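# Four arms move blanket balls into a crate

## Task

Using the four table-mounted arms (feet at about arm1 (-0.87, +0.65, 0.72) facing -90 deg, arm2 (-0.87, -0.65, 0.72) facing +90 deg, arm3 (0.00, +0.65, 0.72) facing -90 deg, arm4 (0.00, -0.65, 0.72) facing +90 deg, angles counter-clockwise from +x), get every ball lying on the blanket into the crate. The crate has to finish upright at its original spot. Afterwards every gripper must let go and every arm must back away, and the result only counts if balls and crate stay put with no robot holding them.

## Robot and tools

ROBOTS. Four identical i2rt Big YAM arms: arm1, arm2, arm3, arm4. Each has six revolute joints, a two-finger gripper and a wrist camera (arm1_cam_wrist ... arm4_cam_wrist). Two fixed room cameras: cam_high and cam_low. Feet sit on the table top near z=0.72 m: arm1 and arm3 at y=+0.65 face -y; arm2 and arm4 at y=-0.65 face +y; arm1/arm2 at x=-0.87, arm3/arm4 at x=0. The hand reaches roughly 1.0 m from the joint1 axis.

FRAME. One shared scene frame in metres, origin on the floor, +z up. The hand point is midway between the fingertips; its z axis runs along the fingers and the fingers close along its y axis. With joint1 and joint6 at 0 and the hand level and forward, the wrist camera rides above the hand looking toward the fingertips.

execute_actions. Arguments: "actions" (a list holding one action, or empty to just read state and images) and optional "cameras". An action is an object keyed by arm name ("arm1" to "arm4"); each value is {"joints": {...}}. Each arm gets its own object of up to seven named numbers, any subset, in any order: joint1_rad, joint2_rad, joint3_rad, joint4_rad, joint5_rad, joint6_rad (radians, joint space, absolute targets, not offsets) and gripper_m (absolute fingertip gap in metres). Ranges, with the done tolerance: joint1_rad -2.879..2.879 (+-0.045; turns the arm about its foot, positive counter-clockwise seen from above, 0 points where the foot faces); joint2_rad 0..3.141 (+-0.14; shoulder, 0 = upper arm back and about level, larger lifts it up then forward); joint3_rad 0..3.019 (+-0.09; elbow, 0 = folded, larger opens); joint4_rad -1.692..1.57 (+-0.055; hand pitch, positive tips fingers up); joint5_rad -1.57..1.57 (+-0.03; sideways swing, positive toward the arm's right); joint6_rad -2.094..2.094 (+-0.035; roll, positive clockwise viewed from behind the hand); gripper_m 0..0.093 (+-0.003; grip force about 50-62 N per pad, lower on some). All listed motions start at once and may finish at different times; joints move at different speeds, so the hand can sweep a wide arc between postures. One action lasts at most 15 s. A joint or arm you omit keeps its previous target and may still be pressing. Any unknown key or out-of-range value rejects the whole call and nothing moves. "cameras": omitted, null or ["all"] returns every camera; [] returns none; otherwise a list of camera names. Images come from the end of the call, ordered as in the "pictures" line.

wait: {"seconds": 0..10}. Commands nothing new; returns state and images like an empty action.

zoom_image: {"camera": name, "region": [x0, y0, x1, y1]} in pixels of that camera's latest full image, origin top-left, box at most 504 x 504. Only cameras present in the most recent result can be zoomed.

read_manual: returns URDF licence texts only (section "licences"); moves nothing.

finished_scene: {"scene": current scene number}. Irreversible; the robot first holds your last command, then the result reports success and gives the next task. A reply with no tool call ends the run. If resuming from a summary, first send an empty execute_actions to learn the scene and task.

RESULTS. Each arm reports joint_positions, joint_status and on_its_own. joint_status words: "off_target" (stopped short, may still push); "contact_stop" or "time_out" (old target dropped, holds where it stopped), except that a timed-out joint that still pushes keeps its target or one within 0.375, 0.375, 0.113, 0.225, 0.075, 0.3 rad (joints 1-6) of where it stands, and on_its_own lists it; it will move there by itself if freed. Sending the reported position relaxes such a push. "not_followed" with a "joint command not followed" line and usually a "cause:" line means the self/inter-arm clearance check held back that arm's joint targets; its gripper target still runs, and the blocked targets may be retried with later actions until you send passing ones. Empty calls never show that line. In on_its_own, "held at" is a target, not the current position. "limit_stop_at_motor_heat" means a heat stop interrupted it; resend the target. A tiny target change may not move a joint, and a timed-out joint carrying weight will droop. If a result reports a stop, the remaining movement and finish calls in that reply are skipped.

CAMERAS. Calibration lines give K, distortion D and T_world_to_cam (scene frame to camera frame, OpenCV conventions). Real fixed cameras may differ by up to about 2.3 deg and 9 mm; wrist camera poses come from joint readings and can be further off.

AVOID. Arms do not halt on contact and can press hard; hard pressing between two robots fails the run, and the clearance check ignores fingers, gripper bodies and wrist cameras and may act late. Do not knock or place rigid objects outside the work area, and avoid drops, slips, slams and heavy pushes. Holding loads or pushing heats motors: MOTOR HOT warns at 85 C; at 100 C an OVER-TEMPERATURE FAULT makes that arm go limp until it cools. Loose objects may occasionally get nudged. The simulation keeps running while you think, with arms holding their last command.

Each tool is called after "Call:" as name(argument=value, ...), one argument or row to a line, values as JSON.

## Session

Call:
execute_actions(
  actions=[],
  cameras=["cam_high","cam_low"],
)

Scene clock: 0.00 s.
arm1.joint_positions: joint1_rad=-0.017 joint2_rad=+0.438 joint3_rad=+1.477 joint4_rad=-1.539 joint5_rad=-0.006 joint6_rad=-0.008 gripper_m=+0.094
arm1.joint_status: not commanded
arm1.hand: x=-0.8751 y=+0.5343 z=+1.3027 quat_wxyz=(-0.356, -0.616, -0.600, +0.367) (m; scene frame)
arm2.joint_positions: joint1_rad=+0.001 joint2_rad=+0.449 joint3_rad=+1.476 joint4_rad=-1.534 joint5_rad=+0.010 joint6_rad=+0.011 gripper_m=+0.094
arm2.joint_status: not commanded
arm2.hand: x=-0.8688 y=-0.5324 z=+1.3795 quat_wxyz=(-0.359, +0.608, -0.608, -0.364) (m; scene frame)
arm3.joint_positions: joint1_rad=+0.017 joint2_rad=+0.425 joint3_rad=+1.478 joint4_rad=-1.533 joint5_rad=-0.008 joint6_rad=+0.004 gripper_m=+0.095
arm3.joint_status: not commanded
arm3.hand: x=+0.0069 y=+0.5360 z=+1.3521 quat_wxyz=(-0.370, -0.598, -0.612, +0.362) (m; scene frame)
arm4.joint_positions: joint1_rad=+0.005 joint2_rad=+0.439 joint3_rad=+1.480 joint4_rad=-1.539 joint5_rad=-0.012 joint6_rad=+0.001 gripper_m=+0.094
arm4.joint_status: not commanded
arm4.hand: x=-0.0120 y=-0.5322 z=+1.2922 quat_wxyz=(-0.354, +0.623, -0.593, -0.368) (m; scene frame)
pictures: cam_high, cam_low
Images, in order (width x height): cam_high 672x504, cam_low 672x504.

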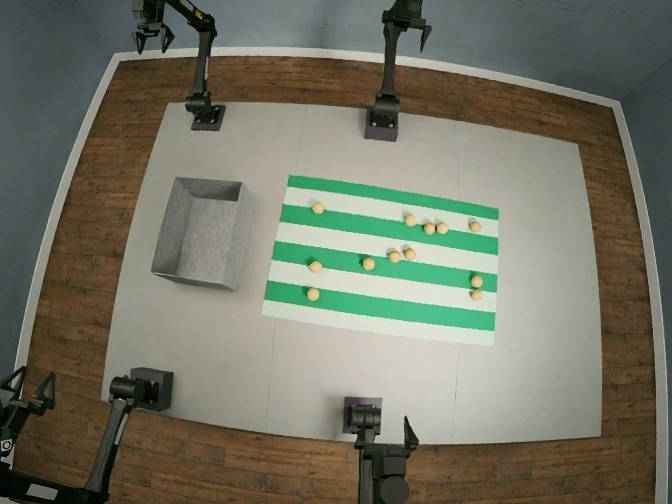

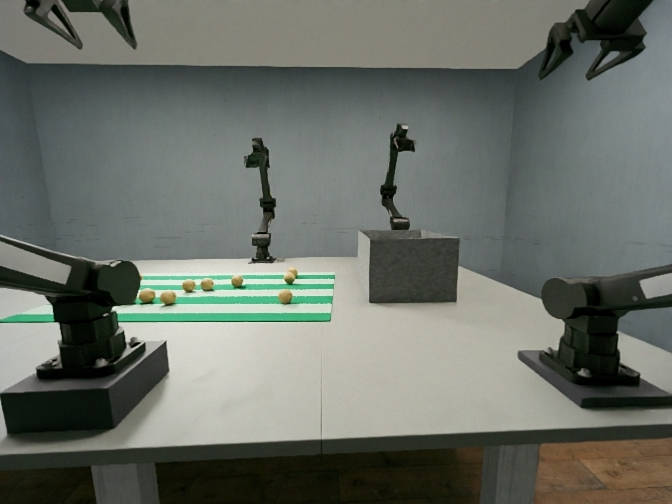

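Call:
zoom_image(
  camera="cam_high",
  region=[260, 170, 520, 365],
)

Region (260, 170, 520, 365) of cam_high's 672x504 image, scaled by 1.938, with more detail than that image has; it fills the top 378 rows of this view, and the rest is white.

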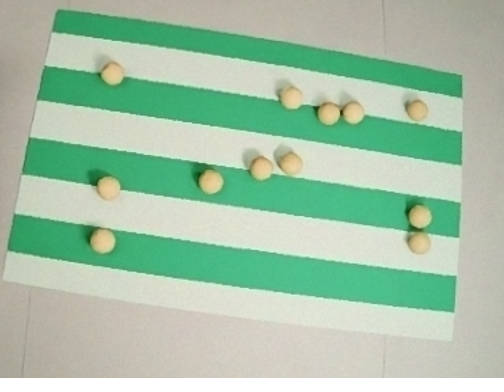

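Call:
execute_actions(
  actions=[
    {"arm1":{"joints":{"joint1_rad":0.921,"joint2_rad":2.08,"joint3_rad":2.055,"joint4_rad":-1.0,"joint5_rad":0,"joint6_rad":0}},"arm2":{"joints":{"joint1_rad":-0.94,"joint2_rad":2.2,"joint3_rad":2.065,"joint4_rad":-0.9,"joint5_rad":0,"joint6_rad":0}},"arm3":{"joints":{"joint1_rad":0.3,"joint2_rad":1.76,"joint3_rad":1.36,"joint4_rad":-1.168,"joint5_rad":0,"joint6_rad":0}},"arm4":{"joints":{"joint1_rad":-0.736,"joint2_rad":2.12,"joint3_rad":2.12,"joint4_rad":-1.44,"joint5_rad":0,"joint6_rad":-0.7}}},
  ],
  cameras=["arm1_cam_wrist","arm2_cam_wrist","arm3_cam_wrist","arm4_cam_wrist"],
)

Scene clock: 51.83 s.
arm1.joint_positions: joint1_rad=+0.931 joint2_rad=+2.090 joint3_rad=+2.018 joint4_rad=-1.003 joint5_rad=+0.000 joint6_rad=-0.008 gripper_m=+0.094
arm1.joint_status: all done
arm1.hand: x=-0.2647 y=+0.1803 z=+0.9235 quat_wxyz=(-0.234, -0.310, -0.918, +0.081) (m; scene frame)
arm2.joint_positions: joint1_rad=-0.950 joint2_rad=+2.208 joint3_rad=+2.035 joint4_rad=-0.904 joint5_rad=-0.001 joint6_rad=+0.011 gripper_m=+0.094
arm2.joint_status: all done
arm2.hand: x=-0.2316 y=-0.1777 z=+0.9294 quat_wxyz=(-0.232, +0.298, -0.922, -0.083) (m; scene frame)
arm3.joint_positions: joint1_rad=+0.291 joint2_rad=+1.748 joint3_rad=+1.351 joint4_rad=-1.171 joint5_rad=-0.001 joint6_rad=+0.004 gripper_m=+0.095
arm3.joint_status: all done
arm3.hand: x=+0.1466 y=+0.1628 z=+0.8805 quat_wxyz=(+0.002, -0.598, -0.801, +0.001) (m; scene frame)
arm4.joint_positions: joint1_rad=-0.739 joint2_rad=+2.144 joint3_rad=+2.096 joint4_rad=-1.436 joint5_rad=-0.001 joint6_rad=-0.691 gripper_m=+0.094
arm4.joint_status: all done
arm4.hand: x=+0.4451 y=-0.1278 z=+0.8795 quat_wxyz=(-0.046, +0.701, -0.712, +0.000) (m; scene frame)
pictures: arm1_cam_wrist, arm2_cam_wrist, arm3_cam_wrist, arm4_cam_wrist
camera_calibration (this result's frames):
arm1_cam_wrist: T_world_to_cam=[[-0.605643, -0.79573, -0.00324034, -0.00918411], [-0.789597, 0.600461, 0.126424, -0.429835], [-0.0986534, 0.0791262, -0.991971, 1.00025], [0, 0, 0, 1]] pos_world=[-0.246281, 0.171645, 1.04653]
arm2_cam_wrist: T_world_to_cam=[[0.57608, -0.817292, -0.0129078, -0.000915562], [-0.808749, -0.572207, 0.136027, -0.410043], [-0.11856, -0.0679233, -0.990621, 1.00666], [0, 0, 0, 1]] pos_world=[-0.211746, -0.167002, 1.05298]
arm3_cam_wrist: T_world_to_cam=[[-0.958028, -0.286493, -0.0101631, 0.197021], [-0.238301, 0.776164, 0.583765, -0.599654], [-0.159357, 0.561685, -0.811859, 0.764371], [0, 0, 0, 1]] pos_world=[0.167661, 0.0925393, 0.97262]
arm4_cam_wrist: T_world_to_cam=[[0.998311, -0.0188713, 0.0549368, -0.49316], [-0.0444884, -0.856499, 0.514227, -0.534536], [0.0373492, -0.515803, -0.855893, 0.797587], [0, 0, 0, 1]] pos_world=[0.438757, -0.0557381, 0.984615]
Images, in order (width x height): arm1_cam_wrist 504x504, arm2_cam_wrist 504x504, arm3_cam_wrist 504x504, arm4_cam_wrist 504x504.

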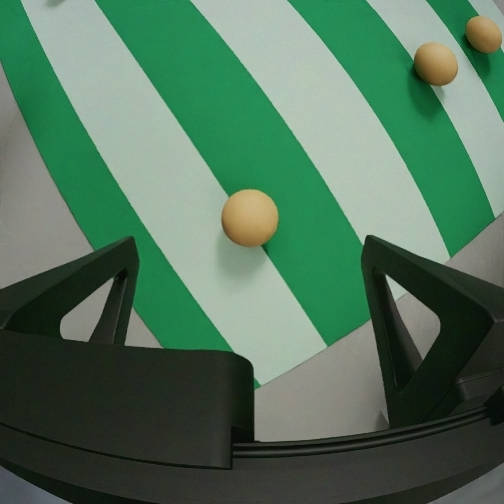

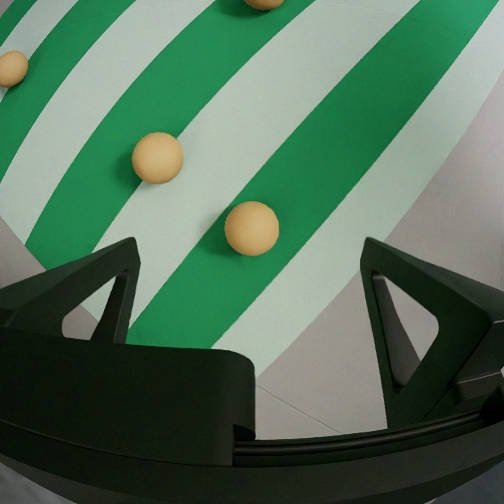

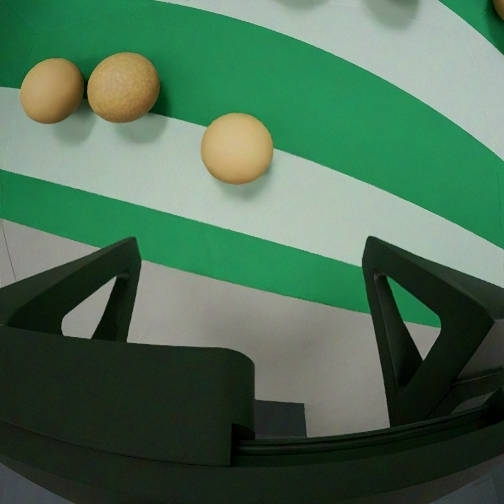

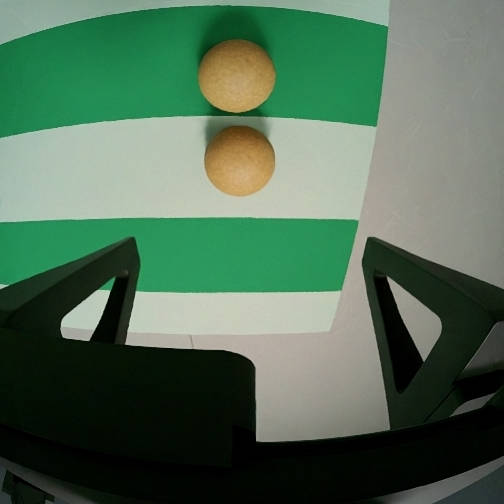

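Call:
execute_actions(
  actions=[
    {"arm1":{"joints":{"joint2_rad":2.305,"joint4_rad":-0.91}},"arm2":{"joints":{"joint2_rad":2.44,"joint4_rad":-0.765}},"arm3":{"joints":{"joint1_rad":0.318,"joint2_rad":1.93,"joint3_rad":1.25,"joint4_rad":-0.862}},"arm4":{"joints":{"joint2_rad":2.232,"joint3_rad":1.935,"joint4_rad":-1.175}}},
  ],
  cameras=["arm1_cam_wrist","arm2_cam_wrist","arm3_cam_wrist","arm4_cam_wrist"],
)

Scene clock: 61.80 s.
arm1.joint_positions: joint1_rad=+0.930 joint2_rad=+2.318 joint3_rad=+2.029 joint4_rad=-0.914 joint5_rad=-0.003 joint6_rad=-0.007 gripper_m=+0.094
arm1.joint_status: all done
arm1.hand: x=-0.2511 y=+0.1699 z=+0.7648 quat_wxyz=(-0.175, -0.315, -0.931, +0.059) (m; scene frame)
arm2.joint_positions: joint1_rad=-0.950 joint2_rad=+2.456 joint3_rad=+2.044 joint4_rad=-0.782 joint5_rad=-0.001 joint6_rad=+0.011 gripper_m=+0.094
arm2.joint_status: all done
arm2.hand: x=-0.2287 y=-0.1737 z=+0.7539 quat_wxyz=(-0.178, +0.303, -0.934, -0.065) (m; scene frame)
arm3.joint_positions: joint1_rad=+0.309 joint2_rad=+1.943 joint3_rad=+1.237 joint4_rad=-0.871 joint5_rad=-0.001 joint6_rad=+0.004 gripper_m=+0.095
arm3.joint_status: all done
arm3.hand: x=+0.1557 y=+0.1625 z=+0.7477 quat_wxyz=(+0.006, -0.591, -0.807, -0.002) (m; scene frame)
arm4.joint_positions: joint1_rad=-0.738 joint2_rad=+2.248 joint3_rad=+1.927 joint4_rad=-1.185 joint5_rad=-0.002 joint6_rad=-0.691 gripper_m=+0.094
arm4.joint_status: all done
arm4.hand: x=+0.4485 y=-0.1252 z=+0.7480 quat_wxyz=(-0.035, +0.701, -0.712, +0.001) (m; scene frame)
pictures: arm1_cam_wrist, arm2_cam_wrist, arm3_cam_wrist, arm4_cam_wrist
camera_calibration (this result's frames):
arm1_cam_wrist: T_world_to_cam=[[-0.606168, -0.795305, -0.00711209, -0.00700134], [-0.770411, 0.584926, 0.253631, -0.482601], [-0.197554, 0.159222, -0.967275, 0.787682], [0, 0, 0, 1]] pos_world=[-0.220436, 0.151301, 0.884258]
arm2_cam_wrist: T_world_to_cam=[[0.57584, -0.817501, -0.0100303, -0.00379033], [-0.790197, -0.559671, 0.249714, -0.460772], [-0.209755, -0.135869, -0.968268, 0.783906], [0, 0, 0, 1]] pos_world=[-0.19749, -0.154471, 0.874054]
arm3_cam_wrist: T_world_to_cam=[[-0.952662, -0.303859, -0.0102579, 0.206358], [-0.250973, 0.766914, 0.59064, -0.521352], [-0.171604, 0.565255, -0.80687, 0.655815], [0, 0, 0, 1]] pos_world=[0.178284, 0.0918338, 0.839205]
arm4_cam_wrist: T_world_to_cam=[[0.999024, -0.0174882, 0.0405597, -0.478638], [-0.0363042, -0.848152, 0.528508, -0.477809], [0.0251581, -0.529465, -0.847959, 0.68406], [0, 0, 0, 1]] pos_world=[0.443615, -0.0514398, 0.851994]
Images, in order (width x height): arm1_cam_wrist 504x504, arm2_cam_wrist 504x504, arm3_cam_wrist 504x504, arm4_cam_wrist 504x504.

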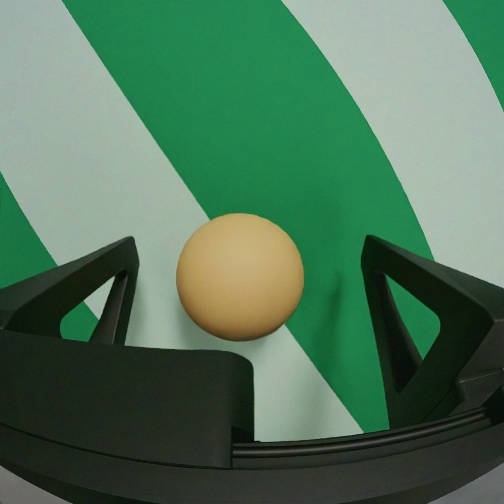

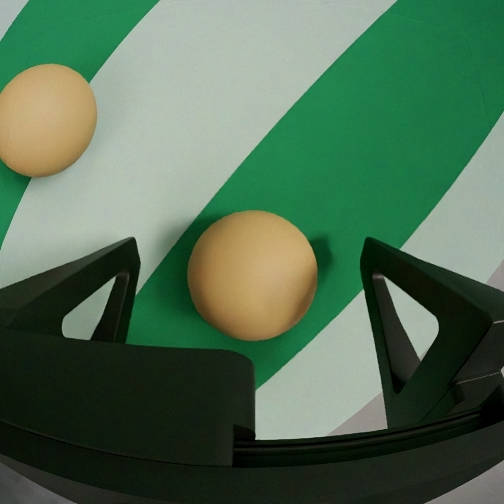

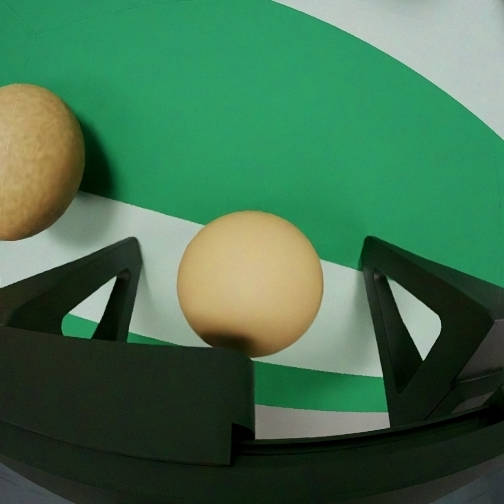

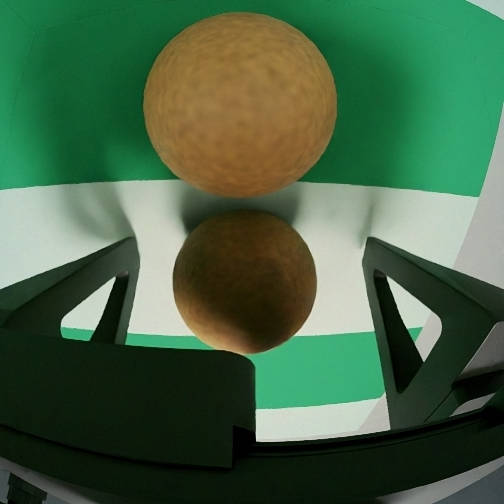

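Call:
execute_actions(
  actions=[
    {"arm1":{"joints":{"joint4_rad":-0.945,"gripper_m":0.035}},"arm2":{"joints":{"joint4_rad":-0.81,"gripper_m":0.035}},"arm3":{"joints":{"gripper_m":0.035}},"arm4":{"joints":{"gripper_m":0.035}}},
  ],
  cameras=["arm1_cam_wrist","arm2_cam_wrist"],
)

Scene clock: 65.30 s.
arm1.joint_positions: joint1_rad=+0.930 joint2_rad=+2.318 joint3_rad=+2.029 joint4_rad=-0.938 joint5_rad=-0.003 joint6_rad=-0.007 gripper_m=+0.047
arm1.joint_status: gripper_m off_target (ended at +0.047, target +0.035); the others done
arm1.hand: x=-0.2554 y=+0.1732 z=+0.7628 quat_wxyz=(-0.164, -0.315, -0.933, +0.056) (m; scene frame)
arm2.joint_positions: joint1_rad=-0.950 joint2_rad=+2.456 joint3_rad=+2.044 joint4_rad=-0.791 joint5_rad=-0.001 joint6_rad=+0.011 gripper_m=+0.047
arm2.joint_status: gripper_m off_target (ended at +0.047, target +0.035); the others done
arm2.hand: x=-0.2304 y=-0.1750 z=+0.7531 quat_wxyz=(-0.174, +0.303, -0.935, -0.063) (m; scene frame)
arm3.joint_positions: joint1_rad=+0.309 joint2_rad=+1.943 joint3_rad=+1.237 joint4_rad=-0.871 joint5_rad=-0.001 joint6_rad=+0.004 gripper_m=+0.046
arm3.joint_status: gripper_m off_target (ended at +0.046, target +0.035)
arm3.hand: x=+0.1557 y=+0.1624 z=+0.7477 quat_wxyz=(+0.006, -0.591, -0.807, -0.002) (m; scene frame)
arm4.joint_positions: joint1_rad=-0.738 joint2_rad=+2.248 joint3_rad=+1.927 joint4_rad=-1.185 joint5_rad=-0.002 joint6_rad=-0.692 gripper_m=+0.046
arm4.joint_status: gripper_m off_target (ended at +0.046, target +0.035)
arm4.hand: x=+0.4485 y=-0.1252 z=+0.7480 quat_wxyz=(-0.035, +0.701, -0.712, +0.001) (m; scene frame)
pictures: arm1_cam_wrist, arm2_cam_wrist
camera_calibration (this result's frames):
arm1_cam_wrist: T_world_to_cam=[[-0.606311, -0.795194, -0.00731079, -0.00687466], [-0.765452, 0.581092, 0.276435, -0.502815], [-0.215571, 0.173202, -0.961005, 0.772522], [0, 0, 0, 1]] pos_world=[-0.222515, 0.152913, 0.881343]
arm2_cam_wrist: T_world_to_cam=[[0.575833, -0.817509, -0.0097924, -0.00402828], [-0.788203, -0.558292, 0.258934, -0.468912], [-0.217148, -0.141384, -0.965845, 0.778036], [0, 0, 0, 1]] pos_world=[-0.198329, -0.155081, 0.872841]
Images, in order (width x height): arm1_cam_wrist 504x504, arm2_cam_wrist 504x504.

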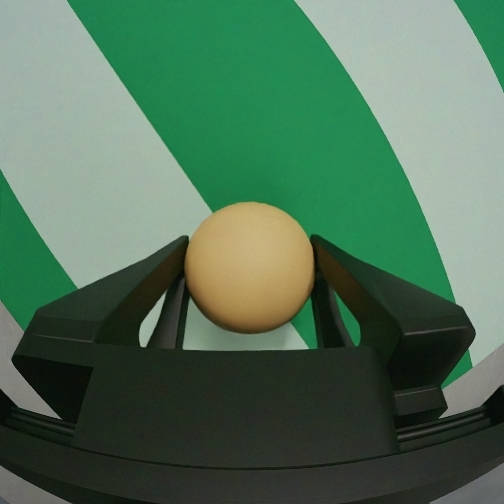

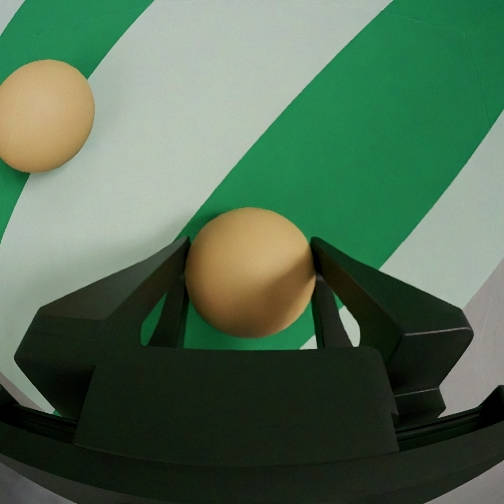

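Call:
execute_actions(
  actions=[
    {"arm1":{"joints":{"joint2_rad":1.4}},"arm2":{"joints":{"joint2_rad":1.5}},"arm3":{"joints":{"joint2_rad":1.5,"joint3_rad":1.8}},"arm4":{"joints":{"joint2_rad":1.6,"joint4_rad":-1.25}}},
  ],
  cameras=[],
)

Call:
execute_actions(
  actions=[
    {"arm1":{"joints":{"joint1_rad":-0.15,"joint2_rad":1.0,"joint3_rad":1.6}},"arm2":{"joints":{"joint1_rad":-0.24,"joint2_rad":1.5,"joint3_rad":1.47,"joint4_rad":-0.965}},"arm3":{"joints":{"joint1_rad":-0.89,"joint2_rad":1.7,"joint3_rad":2.36,"joint4_rad":-0.97}},"arm4":{"joints":{"joint2_rad":1.5,"joint3_rad":2.41,"joint4_rad":-0.87,"joint6_rad":0}}},
  ],
  cameras=["cam_high"],
)

Scene clock: 80.90 s.
arm1.joint_positions: joint1_rad=+0.930 joint2_rad=+1.411 joint3_rad=+2.039 joint4_rad=-0.946 joint5_rad=-0.003 joint6_rad=-0.007 gripper_m=+0.047
arm1.joint_status: all done
arm1.hand: x=-0.4201 y=+0.3014 z=+1.4032 quat_wxyz=(-0.556, -0.258, -0.767, +0.192) (m; scene frame)
arm2.joint_positions: joint1_rad=-0.950 joint2_rad=+1.507 joint3_rad=+2.056 joint4_rad=-0.800 joint5_rad=-0.001 joint6_rad=+0.011 gripper_m=+0.047
arm2.joint_status: all done
arm2.hand: x=-0.3627 y=-0.2809 z=+1.4676 quat_wxyz=(-0.581, +0.241, -0.751, -0.199) (m; scene frame)
arm3.joint_positions: joint1_rad=+0.309 joint2_rad=+1.501 joint3_rad=+1.790 joint4_rad=-0.859 joint5_rad=-0.001 joint6_rad=+0.004 gripper_m=+0.046
arm3.joint_status: all done
arm3.hand: x=+0.1973 y=+0.0420 z=+1.2709 quat_wxyz=(-0.385, -0.518, -0.710, +0.282) (m; scene frame)
arm4.joint_positions: joint1_rad=-0.738 joint2_rad=+1.610 joint3_rad=+1.924 joint4_rad=-1.246 joint5_rad=-0.002 joint6_rad=-0.692 gripper_m=+0.046
arm4.joint_status: all done
arm4.hand: x=+0.3946 y=-0.1823 z=+1.1577 quat_wxyz=(-0.316, +0.667, -0.675, -0.023) (m; scene frame)
pictures: none
No camera images: the call's "cameras" was empty. Leave "cameras" out to get every camera's image.

Scene clock: 82.57 s.
arm1.joint_positions: joint1_rad=-0.145 joint2_rad=+1.005 joint3_rad=+1.598 joint4_rad=-0.947 joint5_rad=-0.001 joint6_rad=-0.007 gripper_m=+0.047
arm1.joint_status: all done
arm1.hand: x=-0.9412 y=+0.2334 z=+1.3537 quat_wxyz=(-0.370, -0.624, -0.532, +0.437) (m; scene frame)
arm2.joint_positions: joint1_rad=-0.229 joint2_rad=+1.513 joint3_rad=+1.465 joint4_rad=-0.954 joint5_rad=-0.002 joint6_rad=+0.010 gripper_m=+0.047
arm2.joint_status: all done
arm2.hand: x=-0.7473 y=-0.0840 z=+1.1068 quat_wxyz=(-0.219, +0.598, -0.749, -0.182) (m; scene frame)
arm3.joint_positions: joint1_rad=-0.890 joint2_rad=+1.724 joint3_rad=+2.312 joint4_rad=-0.963 joint5_rad=+0.003 joint6_rad=+0.004 gripper_m=+0.046
arm3.joint_status: all done
arm3.hand: x=-0.5344 y=+0.2113 z=+1.4037 quat_wxyz=(-0.186, -0.778, -0.276, +0.533) (m; scene frame)
arm4.joint_positions: joint1_rad=-0.738 joint2_rad=+1.497 joint3_rad=+2.393 joint4_rad=-0.879 joint5_rad=-0.002 joint6_rad=-0.010 gripper_m=+0.046
arm4.joint_status: all done
arm4.hand: x=+0.3463 y=-0.2332 z=+1.5459 quat_wxyz=(-0.652, +0.299, -0.632, -0.294) (m; scene frame)
pictures: cam_high
Images, in order (width x height): cam_high 672x504.

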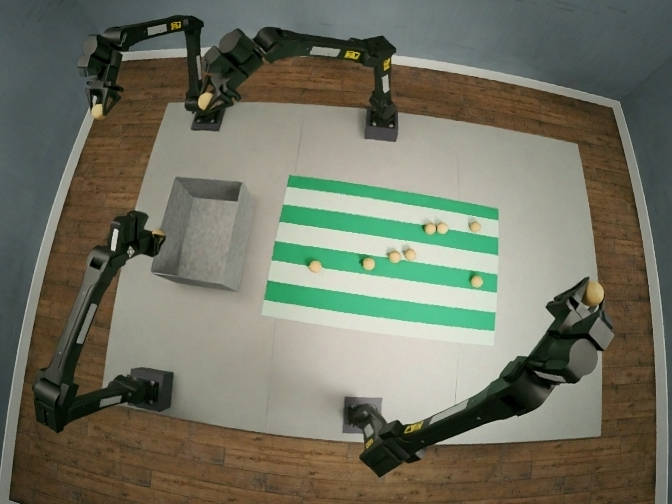

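Call:
execute_actions(
  actions=[
    {"arm2":{"joints":{"joint1_rad":-0.26,"joint2_rad":1.93}},"arm3":{"joints":{"joint2_rad":2.31}},"arm4":{"joints":{"joint1_rad":0.82}}},
  ],
  cameras=["arm3_cam_wrist","cam_low"],
)

Scene clock: 99.77 s.
arm1.joint_positions: joint1_rad=-0.145 joint2_rad=+1.005 joint3_rad=+1.598 joint4_rad=-0.947 joint5_rad=-0.001 joint6_rad=-0.007 gripper_m=+0.047
arm1.joint_status: not commanded
arm1.hand: x=-0.9412 y=+0.2334 z=+1.3537 quat_wxyz=(-0.370, -0.624, -0.532, +0.437) (m; scene frame)
arm2.joint_positions: joint1_rad=-0.251 joint2_rad=+1.947 joint3_rad=+1.451 joint4_rad=-0.954 joint5_rad=-0.002 joint6_rad=+0.010 gripper_m=+0.047
arm2.joint_status: all done
arm2.hand: x=-0.7332 y=-0.0765 z=+0.8518 quat_wxyz=(-0.049, +0.614, -0.786, -0.043) (m; scene frame)
arm3.joint_positions: joint1_rad=-0.887 joint2_rad=+2.331 joint3_rad=+2.330 joint4_rad=-0.972 joint5_rad=+0.003 joint6_rad=-0.007 gripper_m=+0.045
arm3.joint_status: all done
arm3.hand: x=-0.6596 y=+0.1111 z=+0.9426 quat_wxyz=(-0.094, -0.898, -0.325, +0.281) (m; scene frame)
arm4.joint_positions: joint1_rad=+0.824 joint2_rad=+1.518 joint3_rad=+2.393 joint4_rad=-0.879 joint5_rad=-0.001 joint6_rad=-0.008 gripper_m=+0.046
arm4.joint_status: all done
arm4.hand: x=-0.4313 y=-0.2808 z=+1.5268 quat_wxyz=(-0.250, +0.668, -0.244, -0.657) (m; scene frame)
pictures: arm3_cam_wrist, cam_low
camera_calibration (this result's frames):
arm3_cam_wrist: T_world_to_cam=[[-0.643778, 0.765203, 0.0037927, -0.512256], [0.765102, 0.643594, 0.0201464, 0.420009], [0.0129751, 0.0158716, -0.99979, 1.06677], [0, 0, 0, 1]] pos_world=[-0.664971, 0.104733, 1.06002]
Images, in order (width x height): arm3_cam_wrist 504x504, cam_low 672x504.

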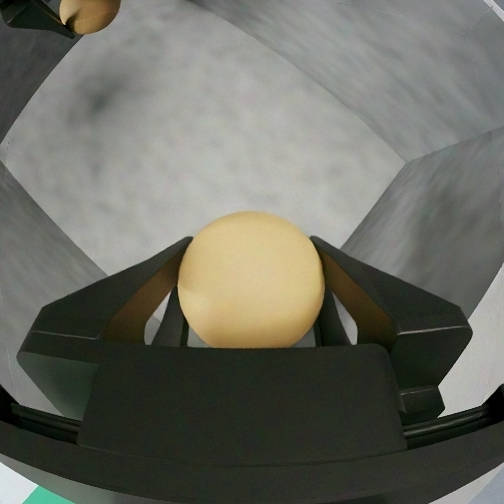

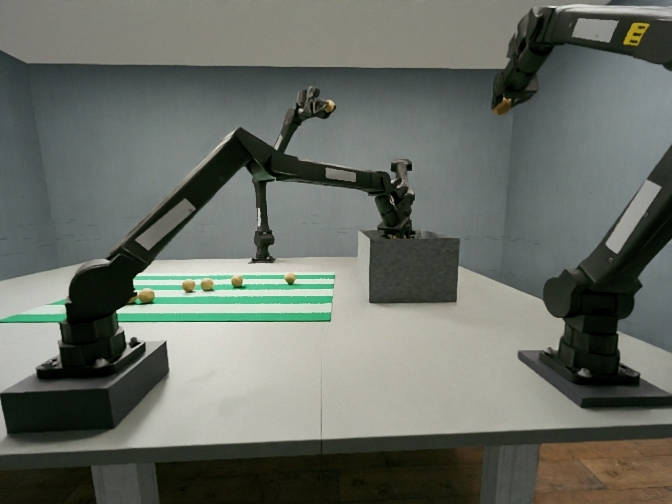

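Call:
execute_actions(
  actions=[
    {"arm2":{"joints":{"joint2_rad":1.0,"gripper_m":0.07}},"arm3":{"joints":{"joint2_rad":1.8,"gripper_m":0.065}},"arm4":{"joints":{"joint2_rad":1.65}}},
  ],
  cameras=[],
)

Call:
execute_actions(
  actions=[
    {"arm2":{"joints":{"joint1_rad":0.2,"joint2_rad":0.7}},"arm3":{"joints":{"joint1_rad":0.755,"joint2_rad":1.95,"joint3_rad":1.85,"joint4_rad":-1.33,"gripper_m":0.093}},"arm4":{"joints":{"joint2_rad":2.24}},"arm1":{"joints":{"joint3_rad":1.44,"joint4_rad":-1.13}}},
  ],
  cameras=["arm3_cam_wrist","arm4_cam_wrist"],
)

Scene clock: 120.87 s.
arm1.joint_positions: joint1_rad=-0.145 joint2_rad=+1.005 joint3_rad=+1.598 joint4_rad=-0.947 joint5_rad=-0.001 joint6_rad=-0.007 gripper_m=+0.047
arm1.joint_status: not commanded
arm1.hand: x=-0.9412 y=+0.2334 z=+1.3537 quat_wxyz=(-0.370, -0.624, -0.532, +0.437) (m; scene frame)
arm2.joint_positions: joint1_rad=-0.251 joint2_rad=+0.990 joint3_rad=+1.455 joint4_rad=-0.954 joint5_rad=-0.002 joint6_rad=+0.010 gripper_m=+0.070
arm2.joint_status: all done
arm2.hand: x=-0.7692 y=-0.2372 z=+1.3585 quat_wxyz=(-0.404, +0.526, -0.674, -0.326) (m; scene frame)
arm3.joint_positions: joint1_rad=-0.887 joint2_rad=+1.802 joint3_rad=+2.349 joint4_rad=-0.971 joint5_rad=+0.003 joint6_rad=-0.007 gripper_m=+0.065
arm3.joint_status: all done
arm3.hand: x=-0.5583 y=+0.1898 z=+1.3684 quat_wxyz=(-0.177, -0.789, -0.286, +0.514) (m; scene frame)
arm4.joint_positions: joint1_rad=+0.824 joint2_rad=+1.676 joint3_rad=+2.393 joint4_rad=-0.879 joint5_rad=-0.001 joint6_rad=-0.008 gripper_m=+0.046
arm4.joint_status: all done
arm4.hand: x=-0.5056 y=-0.2155 z=+1.4324 quat_wxyz=(-0.230, +0.718, -0.263, -0.602) (m; scene frame)
pictures: none
No camera images: the call's "cameras" was empty. Leave "cameras" out to get every camera's image.

Scene clock: 122.93 s.
arm1.joint_positions: joint1_rad=-0.145 joint2_rad=+1.013 joint3_rad=+1.429 joint4_rad=-1.127 joint5_rad=-0.001 joint6_rad=-0.007 gripper_m=+0.047
arm1.joint_status: all done
arm1.hand: x=-0.9394 y=+0.2423 z=+1.2208 quat_wxyz=(-0.270, -0.691, -0.590, +0.318) (m; scene frame)
arm2.joint_positions: joint1_rad=+0.190 joint2_rad=+0.703 joint3_rad=+1.461 joint4_rad=-0.954 joint5_rad=-0.001 joint6_rad=+0.010 gripper_m=+0.070
arm2.joint_status: all done
arm2.hand: x=-0.9291 y=-0.3668 z=+1.4592 quat_wxyz=(-0.399, +0.595, -0.488, -0.498) (m; scene frame)
arm3.joint_positions: joint1_rad=+0.763 joint2_rad=+1.982 joint3_rad=+1.834 joint4_rad=-1.322 joint5_rad=-0.002 joint6_rad=-0.005 gripper_m=+0.093
arm3.joint_status: all done
arm3.hand: x=+0.4422 y=+0.1884 z=+0.9305 quat_wxyz=(-0.043, -0.390, -0.920, +0.019) (m; scene frame)
arm4.joint_positions: joint1_rad=+0.824 joint2_rad=+2.263 joint3_rad=+2.367 joint4_rad=-0.881 joint5_rad=-0.001 joint6_rad=-0.008 gripper_m=+0.046
arm4.joint_status: all done
arm4.hand: x=-0.6599 y=-0.0780 z=+0.9649 quat_wxyz=(-0.137, +0.867, -0.319, -0.357) (m; scene frame)
pictures: arm3_cam_wrist, arm4_cam_wrist
camera_calibration (this result's frames):
arm3_cam_wrist: T_world_to_cam=[[-0.716161, -0.697807, -0.0133622, 0.461587], [-0.608156, 0.61453, 0.502494, -0.308599], [-0.342432, 0.367993, -0.864478, 1.0041], [0, 0, 0, 1]] pos_world=[0.486729, 0.142242, 1.02926]
arm4_cam_wrist: T_world_to_cam=[[0.646288, 0.763089, 0.00257277, 0.4854], [0.751409, -0.635801, -0.176472, 0.623955], [-0.133028, 0.115985, -0.984302, 0.998421], [0, 0, 0, 1]] pos_world=[-0.649736, -0.0894938, 1.09161]
Images, in order (width x height): arm3_cam_wrist 504x504, arm4_cam_wrist 504x504.

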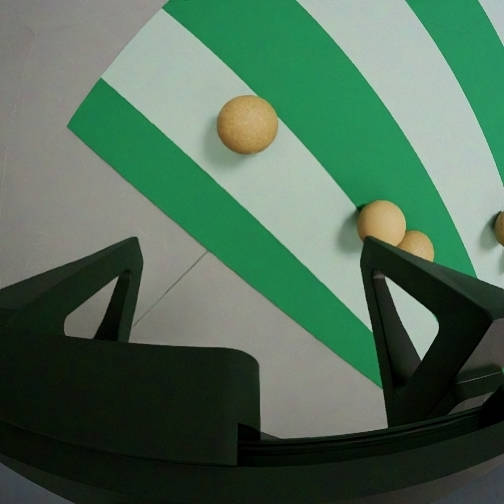

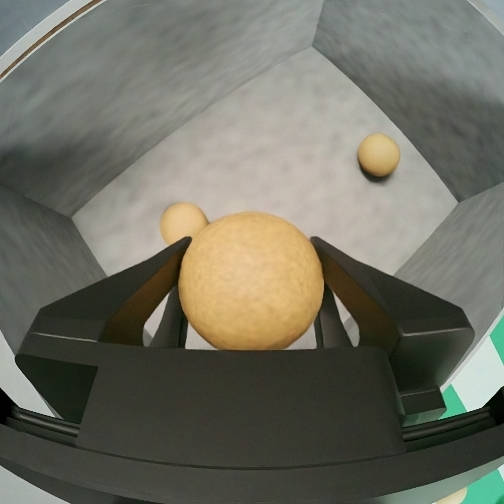

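Call:
execute_actions(
  actions=[
    {"arm3":{"joints":{"joint2_rad":2.255,"joint4_rad":-1.128}},"arm4":{"joints":{"joint2_rad":1.85,"gripper_m":0.065}},"arm1":{"joints":{"joint1_rad":0.26,"joint2_rad":1.2}}},
  ],
  cameras=["arm3_cam_wrist"],
)

Scene clock: 129.73 s.
arm1.joint_positions: joint1_rad=+0.266 joint2_rad=+1.207 joint3_rad=+1.425 joint4_rad=-1.128 joint5_rad=-0.001 joint6_rad=-0.007 gripper_m=+0.047
arm1.joint_status: all done
arm1.hand: x=-0.7554 y=+0.1909 z=+1.1372 quat_wxyz=(-0.257, -0.578, -0.748, +0.200) (m; scene frame)
arm2.joint_positions: joint1_rad=+0.190 joint2_rad=+0.703 joint3_rad=+1.461 joint4_rad=-0.954 joint5_rad=-0.001 joint6_rad=+0.010 gripper_m=+0.070
arm2.joint_status: not commanded
arm2.hand: x=-0.9291 y=-0.3668 z=+1.4592 quat_wxyz=(-0.399, +0.595, -0.488, -0.498) (m; scene frame)
arm3.joint_positions: joint1_rad=+0.762 joint2_rad=+2.255 joint3_rad=+1.838 joint4_rad=-1.134 joint5_rad=-0.003 joint6_rad=-0.005 gripper_m=+0.093
arm3.joint_status: all done
arm3.hand: x=+0.4613 y=+0.1673 z=+0.7611 quat_wxyz=(-0.006, -0.391, -0.920, +0.002) (m; scene frame)
arm4.joint_positions: joint1_rad=+0.824 joint2_rad=+1.859 joint3_rad=+2.409 joint4_rad=-0.872 joint5_rad=-0.001 joint6_rad=-0.008 gripper_m=+0.065
arm4.joint_status: all done
arm4.hand: x=-0.5749 y=-0.1544 z=+1.3164 quat_wxyz=(-0.207, +0.764, -0.280, -0.543) (m; scene frame)
pictures: arm3_cam_wrist
camera_calibration (this result's frames):
arm3_cam_wrist: T_world_to_cam=[[-0.717595, -0.696304, -0.0147913, 0.459778], [-0.577434, 0.582948, 0.571613, -0.260398], [-0.389394, 0.418728, -0.82039, 0.851542], [0, 0, 0, 1]] pos_world=[0.511157, 0.115379, 0.854244]
Images, in order (width x height): arm3_cam_wrist 504x504.

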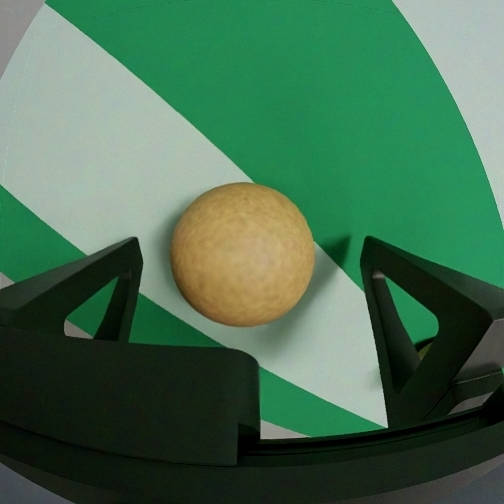

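Call:
execute_actions(
  actions=[
    {"arm3":{"joints":{"joint4_rad":-1.085,"gripper_m":0.035}},"arm4":{"joints":{"joint1_rad":0.37,"joint2_rad":2.02,"joint3_rad":1.92,"joint4_rad":-1.435,"gripper_m":0.093}},"arm1":{"joints":{"joint2_rad":1.74}}},
  ],
  cameras=["arm1_cam_wrist","arm4_cam_wrist"],
)

Scene clock: 138.63 s.
arm1.joint_positions: joint1_rad=+0.266 joint2_rad=+1.756 joint3_rad=+1.423 joint4_rad=-1.128 joint5_rad=-0.001 joint6_rad=-0.007 gripper_m=+0.047
arm1.joint_status: all done
arm1.hand: x=-0.7372 y=+0.1206 z=+0.8610 quat_wxyz=(-0.045, -0.611, -0.790, +0.034) (m; scene frame)
arm2.joint_positions: joint1_rad=+0.190 joint2_rad=+0.703 joint3_rad=+1.461 joint4_rad=-0.954 joint5_rad=-0.001 joint6_rad=+0.010 gripper_m=+0.070
arm2.joint_status: not commanded
arm2.hand: x=-0.9291 y=-0.3668 z=+1.4592 quat_wxyz=(-0.399, +0.595, -0.488, -0.498) (m; scene frame)
arm3.joint_positions: joint1_rad=+0.762 joint2_rad=+2.255 joint3_rad=+1.838 joint4_rad=-1.095 joint5_rad=-0.002 joint6_rad=-0.005 gripper_m=+0.047
arm3.joint_status: gripper_m off_target (ended at +0.047, target +0.035); the others done
arm3.hand: x=+0.4680 y=+0.1602 z=+0.7614 quat_wxyz=(-0.024, -0.391, -0.920, +0.010) (m; scene frame)
arm4.joint_positions: joint1_rad=+0.375 joint2_rad=+2.047 joint3_rad=+1.894 joint4_rad=-1.428 joint5_rad=+0.000 joint6_rad=-0.006 gripper_m=+0.093
arm4.joint_status: all done
arm4.hand: x=-0.2502 y=-0.0701 z=+0.8552 quat_wxyz=(+0.001, +0.837, -0.547, +0.009) (m; scene frame)
pictures: arm1_cam_wrist, arm4_cam_wrist
camera_calibration (this result's frames):
arm1_cam_wrist: T_world_to_cam=[[-0.968129, -0.250275, -0.00940886, -0.67074], [-0.222376, 0.841713, 0.492005, -0.684928], [-0.115217, 0.478417, -0.870542, 0.731469], [0, 0, 0, 1]] pos_world=[-0.717397, 0.0586958, 0.967451]
arm4_cam_wrist: T_world_to_cam=[[0.916511, 0.400009, -0.00055677, 0.259787], [0.325167, -0.744221, 0.583439, -0.462368], [0.232966, -0.53491, -0.812156, 0.842733], [0, 0, 0, 1]] pos_world=[-0.284079, 0.00276489, 0.954339]
Images, in order (width x height): arm1_cam_wrist 504x504, arm4_cam_wrist 504x504.

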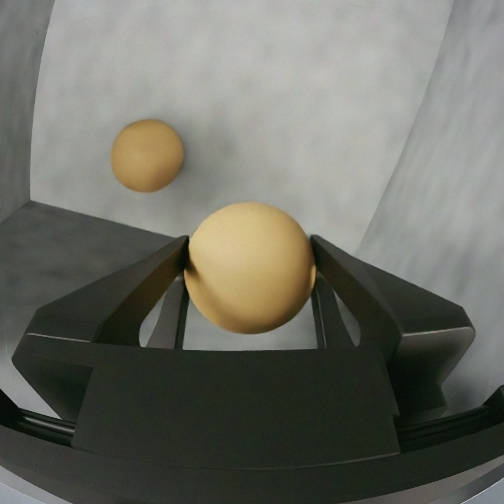

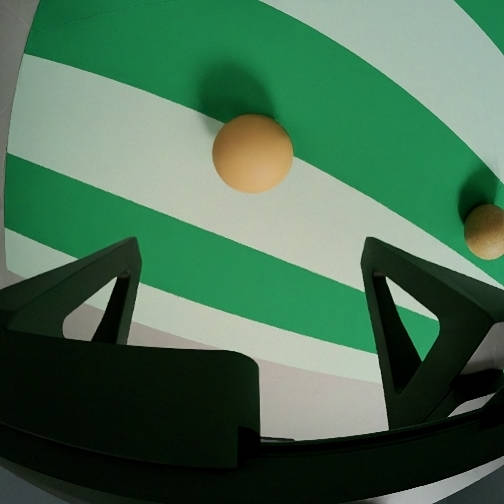

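Call:
execute_actions(
  actions=[
    {"arm3":{"joints":{"joint1_rad":-0.86,"joint2_rad":1.65,"joint3_rad":2.36,"joint4_rad":-0.97}},"arm4":{"joints":{"joint2_rad":2.14,"joint3_rad":1.77,"joint4_rad":-1.177}},"arm1":{"joints":{"joint2_rad":0.8,"gripper_m":0.07}}},
  ],
  cameras=["arm4_cam_wrist"],
)

Scene clock: 145.17 s.
arm1.joint_positions: joint1_rad=+0.266 joint2_rad=+0.804 joint3_rad=+1.423 joint4_rad=-1.128 joint5_rad=-0.001 joint6_rad=-0.007 gripper_m=+0.070
arm1.joint_status: all done
arm1.hand: x=-0.7901 y=+0.3275 z=+1.2914 quat_wxyz=(-0.400, -0.527, -0.681, +0.313) (m; scene frame)
arm2.joint_positions: joint1_rad=+0.190 joint2_rad=+0.703 joint3_rad=+1.461 joint4_rad=-0.954 joint5_rad=-0.001 joint6_rad=+0.010 gripper_m=+0.070
arm2.joint_status: not commanded
arm2.hand: x=-0.9291 y=-0.3668 z=+1.4592 quat_wxyz=(-0.399, +0.595, -0.488, -0.498) (m; scene frame)
arm3.joint_positions: joint1_rad=-0.871 joint2_rad=+1.658 joint3_rad=+2.347 joint4_rad=-0.967 joint5_rad=+0.002 joint6_rad=-0.002 gripper_m=+0.047
arm3.joint_status: all done
arm3.hand: x=-0.4953 y=+0.2262 z=+1.4645 quat_wxyz=(-0.203, -0.748, -0.276, +0.568) (m; scene frame)
arm4.joint_positions: joint1_rad=+0.373 joint2_rad=+2.149 joint3_rad=+1.765 joint4_rad=-1.186 joint5_rad=-0.002 joint6_rad=-0.006 gripper_m=+0.093
arm4.joint_status: all done
arm4.hand: x=-0.2520 y=-0.0616 z=+0.7448 quat_wxyz=(-0.001, +0.836, -0.548, +0.004) (m; scene frame)
pictures: arm4_cam_wrist
camera_calibration (this result's frames):
arm4_cam_wrist: T_world_to_cam=[[0.917233, 0.39834, -0.0031594, 0.259926], [0.327652, -0.749907, 0.574703, -0.384277], [0.226558, -0.528172, -0.818356, 0.761514], [0, 0, 0, 1]] pos_world=[-0.28503, 0.0104998, 0.844856]
Images, in order (width x height): arm4_cam_wrist 504x504.

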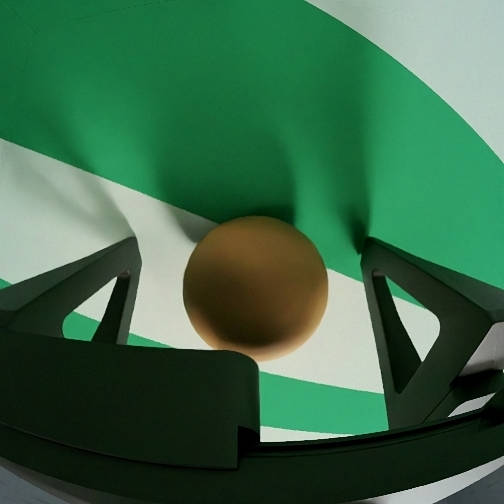

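Call:
execute_actions(
  actions=[
    {"arm3":{"joints":{"joint2_rad":2.29}},"arm4":{"joints":{"gripper_m":0.035}},"arm1":{"joints":{"joint1_rad":-0.15,"joint2_rad":0.5}}},
  ],
  cameras=[],
)

Call:
execute_actions(
  actions=[
    {"arm3":{"joints":{"joint2_rad":1.8,"gripper_m":0.065}},"arm4":{"joints":{"joint1_rad":0.82,"joint2_rad":1.75,"joint3_rad":2.41,"joint4_rad":-0.87}}},
  ],
  cameras=[],
)

Call:
execute_actions(
  actions=[
    {"arm3":{"joints":{"joint1_rad":0.44,"joint2_rad":1.9,"joint3_rad":1.565,"joint4_rad":-1.225,"joint6_rad":-1.2,"gripper_m":0.093}},"arm4":{"joints":{"joint2_rad":2.25}}},
  ],
  cameras=["arm3_cam_wrist","cam_high"],
)

Scene clock: 159.57 s.
arm1.joint_positions: joint1_rad=-0.142 joint2_rad=+0.505 joint3_rad=+1.424 joint4_rad=-1.128 joint5_rad=-0.001 joint6_rad=-0.007 gripper_m=+0.070
arm1.joint_status: all done
arm1.hand: x=-0.9032 y=+0.4587 z=+1.3648 quat_wxyz=(-0.408, -0.590, -0.505, +0.481) (m; scene frame)
arm2.joint_positions: joint1_rad=+0.190 joint2_rad=+0.703 joint3_rad=+1.461 joint4_rad=-0.954 joint5_rad=-0.001 joint6_rad=+0.010 gripper_m=+0.070
arm2.joint_status: not commanded
arm2.hand: x=-0.9291 y=-0.3668 z=+1.4592 quat_wxyz=(-0.399, +0.595, -0.488, -0.498) (m; scene frame)
arm3.joint_positions: joint1_rad=-0.868 joint2_rad=+2.303 joint3_rad=+2.314 joint4_rad=-0.974 joint5_rad=+0.001 joint6_rad=-0.002 gripper_m=+0.047
arm3.joint_status: all done
arm3.hand: x=-0.6458 y=+0.1013 z=+0.9566 quat_wxyz=(-0.099, -0.895, -0.331, +0.284) (m; scene frame)
arm4.joint_positions: joint1_rad=+0.373 joint2_rad=+2.149 joint3_rad=+1.765 joint4_rad=-1.186 joint5_rad=-0.002 joint6_rad=-0.006 gripper_m=+0.045
arm4.joint_status: gripper_m off_target (ended at +0.045, target +0.035)
arm4.hand: x=-0.2519 y=-0.0615 z=+0.7448 quat_wxyz=(-0.001, +0.836, -0.548, +0.004) (m; scene frame)
pictures: none
No camera images: the call's "cameras" was empty. Leave "cameras" out to get every camera's image.

Scene clock: 161.77 s.
arm1.joint_positions: joint1_rad=-0.142 joint2_rad=+0.505 joint3_rad=+1.424 joint4_rad=-1.128 joint5_rad=-0.001 joint6_rad=-0.007 gripper_m=+0.070
arm1.joint_status: not commanded
arm1.hand: x=-0.9032 y=+0.4587 z=+1.3648 quat_wxyz=(-0.408, -0.590, -0.505, +0.481) (m; scene frame)
arm2.joint_positions: joint1_rad=+0.190 joint2_rad=+0.703 joint3_rad=+1.461 joint4_rad=-0.954 joint5_rad=-0.001 joint6_rad=+0.010 gripper_m=+0.070
arm2.joint_status: not commanded
arm2.hand: x=-0.9291 y=-0.3668 z=+1.4592 quat_wxyz=(-0.399, +0.595, -0.488, -0.498) (m; scene frame)
arm3.joint_positions: joint1_rad=-0.868 joint2_rad=+1.801 joint3_rad=+2.349 joint4_rad=-0.971 joint5_rad=+0.001 joint6_rad=-0.002 gripper_m=+0.065
arm3.joint_status: all done
arm3.hand: x=-0.5488 y=+0.1795 z=+1.3697 quat_wxyz=(-0.184, -0.787, -0.292, +0.512) (m; scene frame)
arm4.joint_positions: joint1_rad=+0.814 joint2_rad=+1.772 joint3_rad=+2.399 joint4_rad=-0.872 joint5_rad=+0.001 joint6_rad=-0.006 gripper_m=+0.045
arm4.joint_status: all done
arm4.hand: x=-0.5388 y=-0.1756 z=+1.3731 quat_wxyz=(-0.222, +0.741, -0.277, -0.570) (m; scene frame)
pictures: none
No camera images: the call's "cameras" was empty. Leave "cameras" out to get every camera's image.

Scene clock: 163.73 s.
arm1.joint_positions: joint1_rad=-0.142 joint2_rad=+0.505 joint3_rad=+1.424 joint4_rad=-1.128 joint5_rad=-0.001 joint6_rad=-0.007 gripper_m=+0.070
arm1.joint_status: not commanded
arm1.hand: x=-0.9032 y=+0.4587 z=+1.3648 quat_wxyz=(-0.408, -0.590, -0.505, +0.481) (m; scene frame)
arm2.joint_positions: joint1_rad=+0.190 joint2_rad=+0.703 joint3_rad=+1.461 joint4_rad=-0.954 joint5_rad=-0.001 joint6_rad=+0.010 gripper_m=+0.070
arm2.joint_status: not commanded
arm2.hand: x=-0.9291 y=-0.3668 z=+1.4592 quat_wxyz=(-0.399, +0.595, -0.488, -0.498) (m; scene frame)
arm3.joint_positions: joint1_rad=+0.440 joint2_rad=+1.930 joint3_rad=+1.567 joint4_rad=-1.217 joint5_rad=-0.003 joint6_rad=-1.193 gripper_m=+0.093
arm3.joint_status: all done
arm3.hand: x=+0.2454 y=+0.1311 z=+0.8615 quat_wxyz=(+0.004, +0.031, -0.999, -0.007) (m; scene frame)
arm4.joint_positions: joint1_rad=+0.814 joint2_rad=+2.276 joint3_rad=+2.369 joint4_rad=-0.881 joint5_rad=+0.001 joint6_rad=-0.006 gripper_m=+0.045
arm4.joint_status: all done
arm4.hand: x=-0.6547 y=-0.0695 z=+0.9556 quat_wxyz=(-0.138, +0.867, -0.325, -0.351) (m; scene frame)
pictures: arm3_cam_wrist, cam_high
camera_calibration (this result's frames):
arm3_cam_wrist: T_world_to_cam=[[0.0653835, -0.997469, -0.0279557, 0.139813], [-0.80629, -0.069316, 0.587445, -0.293304], [-0.587896, -0.0158688, -0.808781, 0.960718], [0, 0, 0, 1]] pos_world=[0.319172, 0.134374, 0.953219]
Images, in order (width x height): arm3_cam_wrist 504x504, cam_high 672x504.

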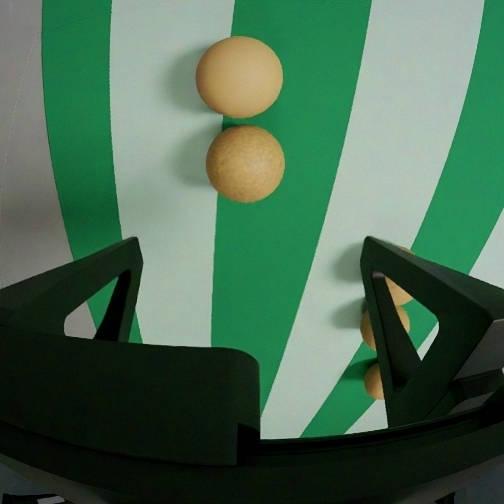

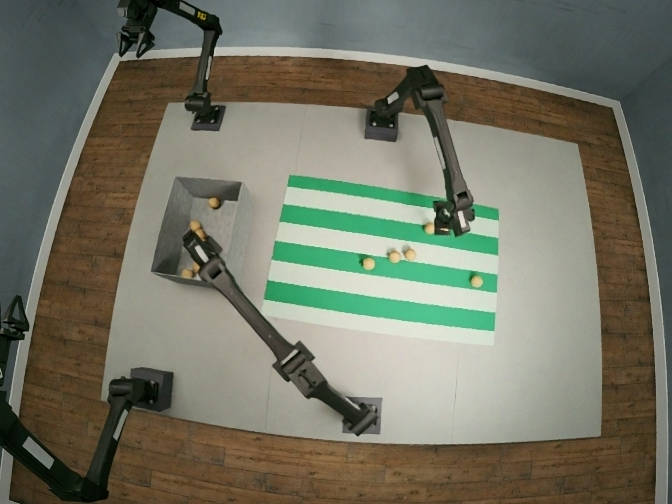

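Call:
execute_actions(
  actions=[
    {"arm3":{"joints":{"joint1_rad":0.458,"joint2_rad":2.07,"joint3_rad":1.465,"joint4_rad":-0.965}},"arm4":{"joints":{"joint2_rad":1.9,"gripper_m":0.065}}},
  ],
  cameras=["arm3_cam_wrist"],
)

Scene clock: 169.37 s.
arm1.joint_positions: joint1_rad=-0.142 joint2_rad=+0.505 joint3_rad=+1.424 joint4_rad=-1.128 joint5_rad=-0.001 joint6_rad=-0.007 gripper_m=+0.070
arm1.joint_status: not commanded
arm1.hand: x=-0.9032 y=+0.4587 z=+1.3648 quat_wxyz=(-0.408, -0.590, -0.505, +0.481) (m; scene frame)
arm2.joint_positions: joint1_rad=+0.190 joint2_rad=+0.703 joint3_rad=+1.461 joint4_rad=-0.954 joint5_rad=-0.001 joint6_rad=+0.010 gripper_m=+0.070
arm2.joint_status: not commanded
arm2.hand: x=-0.9291 y=-0.3668 z=+1.4592 quat_wxyz=(-0.399, +0.595, -0.488, -0.498) (m; scene frame)
arm3.joint_positions: joint1_rad=+0.447 joint2_rad=+2.064 joint3_rad=+1.460 joint4_rad=-0.973 joint5_rad=+0.000 joint6_rad=-1.194 gripper_m=+0.093
arm3.joint_status: all done
arm3.hand: x=+0.2478 y=+0.1326 z=+0.7509 quat_wxyz=(+0.004, +0.035, -0.999, -0.005) (m; scene frame)
arm4.joint_positions: joint1_rad=+0.814 joint2_rad=+1.904 joint3_rad=+2.403 joint4_rad=-0.873 joint5_rad=+0.001 joint6_rad=-0.006 gripper_m=+0.065
arm4.joint_status: all done
arm4.hand: x=-0.5844 y=-0.1344 z=+1.2791 quat_wxyz=(-0.203, +0.776, -0.291, -0.521) (m; scene frame)
pictures: arm3_cam_wrist
camera_calibration (this result's frames):
arm3_cam_wrist: T_world_to_cam=[[0.0730192, -0.997034, -0.024332, 0.133379], [-0.805321, -0.0733356, 0.588285, -0.226633], [-0.588325, -0.0233611, -0.808287, 0.87343], [0, 0, 0, 1]] pos_world=[0.321609, 0.136768, 0.842552]
Images, in order (width x height): arm3_cam_wrist 504x504.

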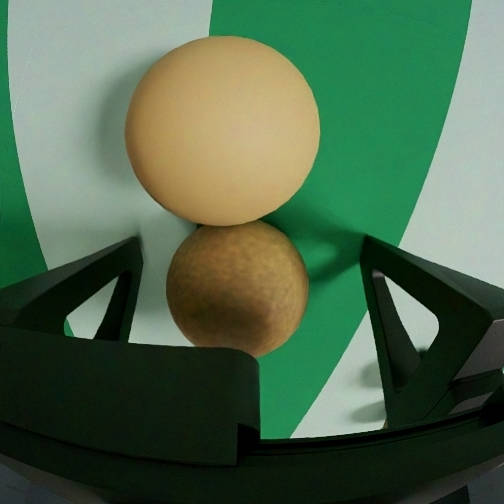

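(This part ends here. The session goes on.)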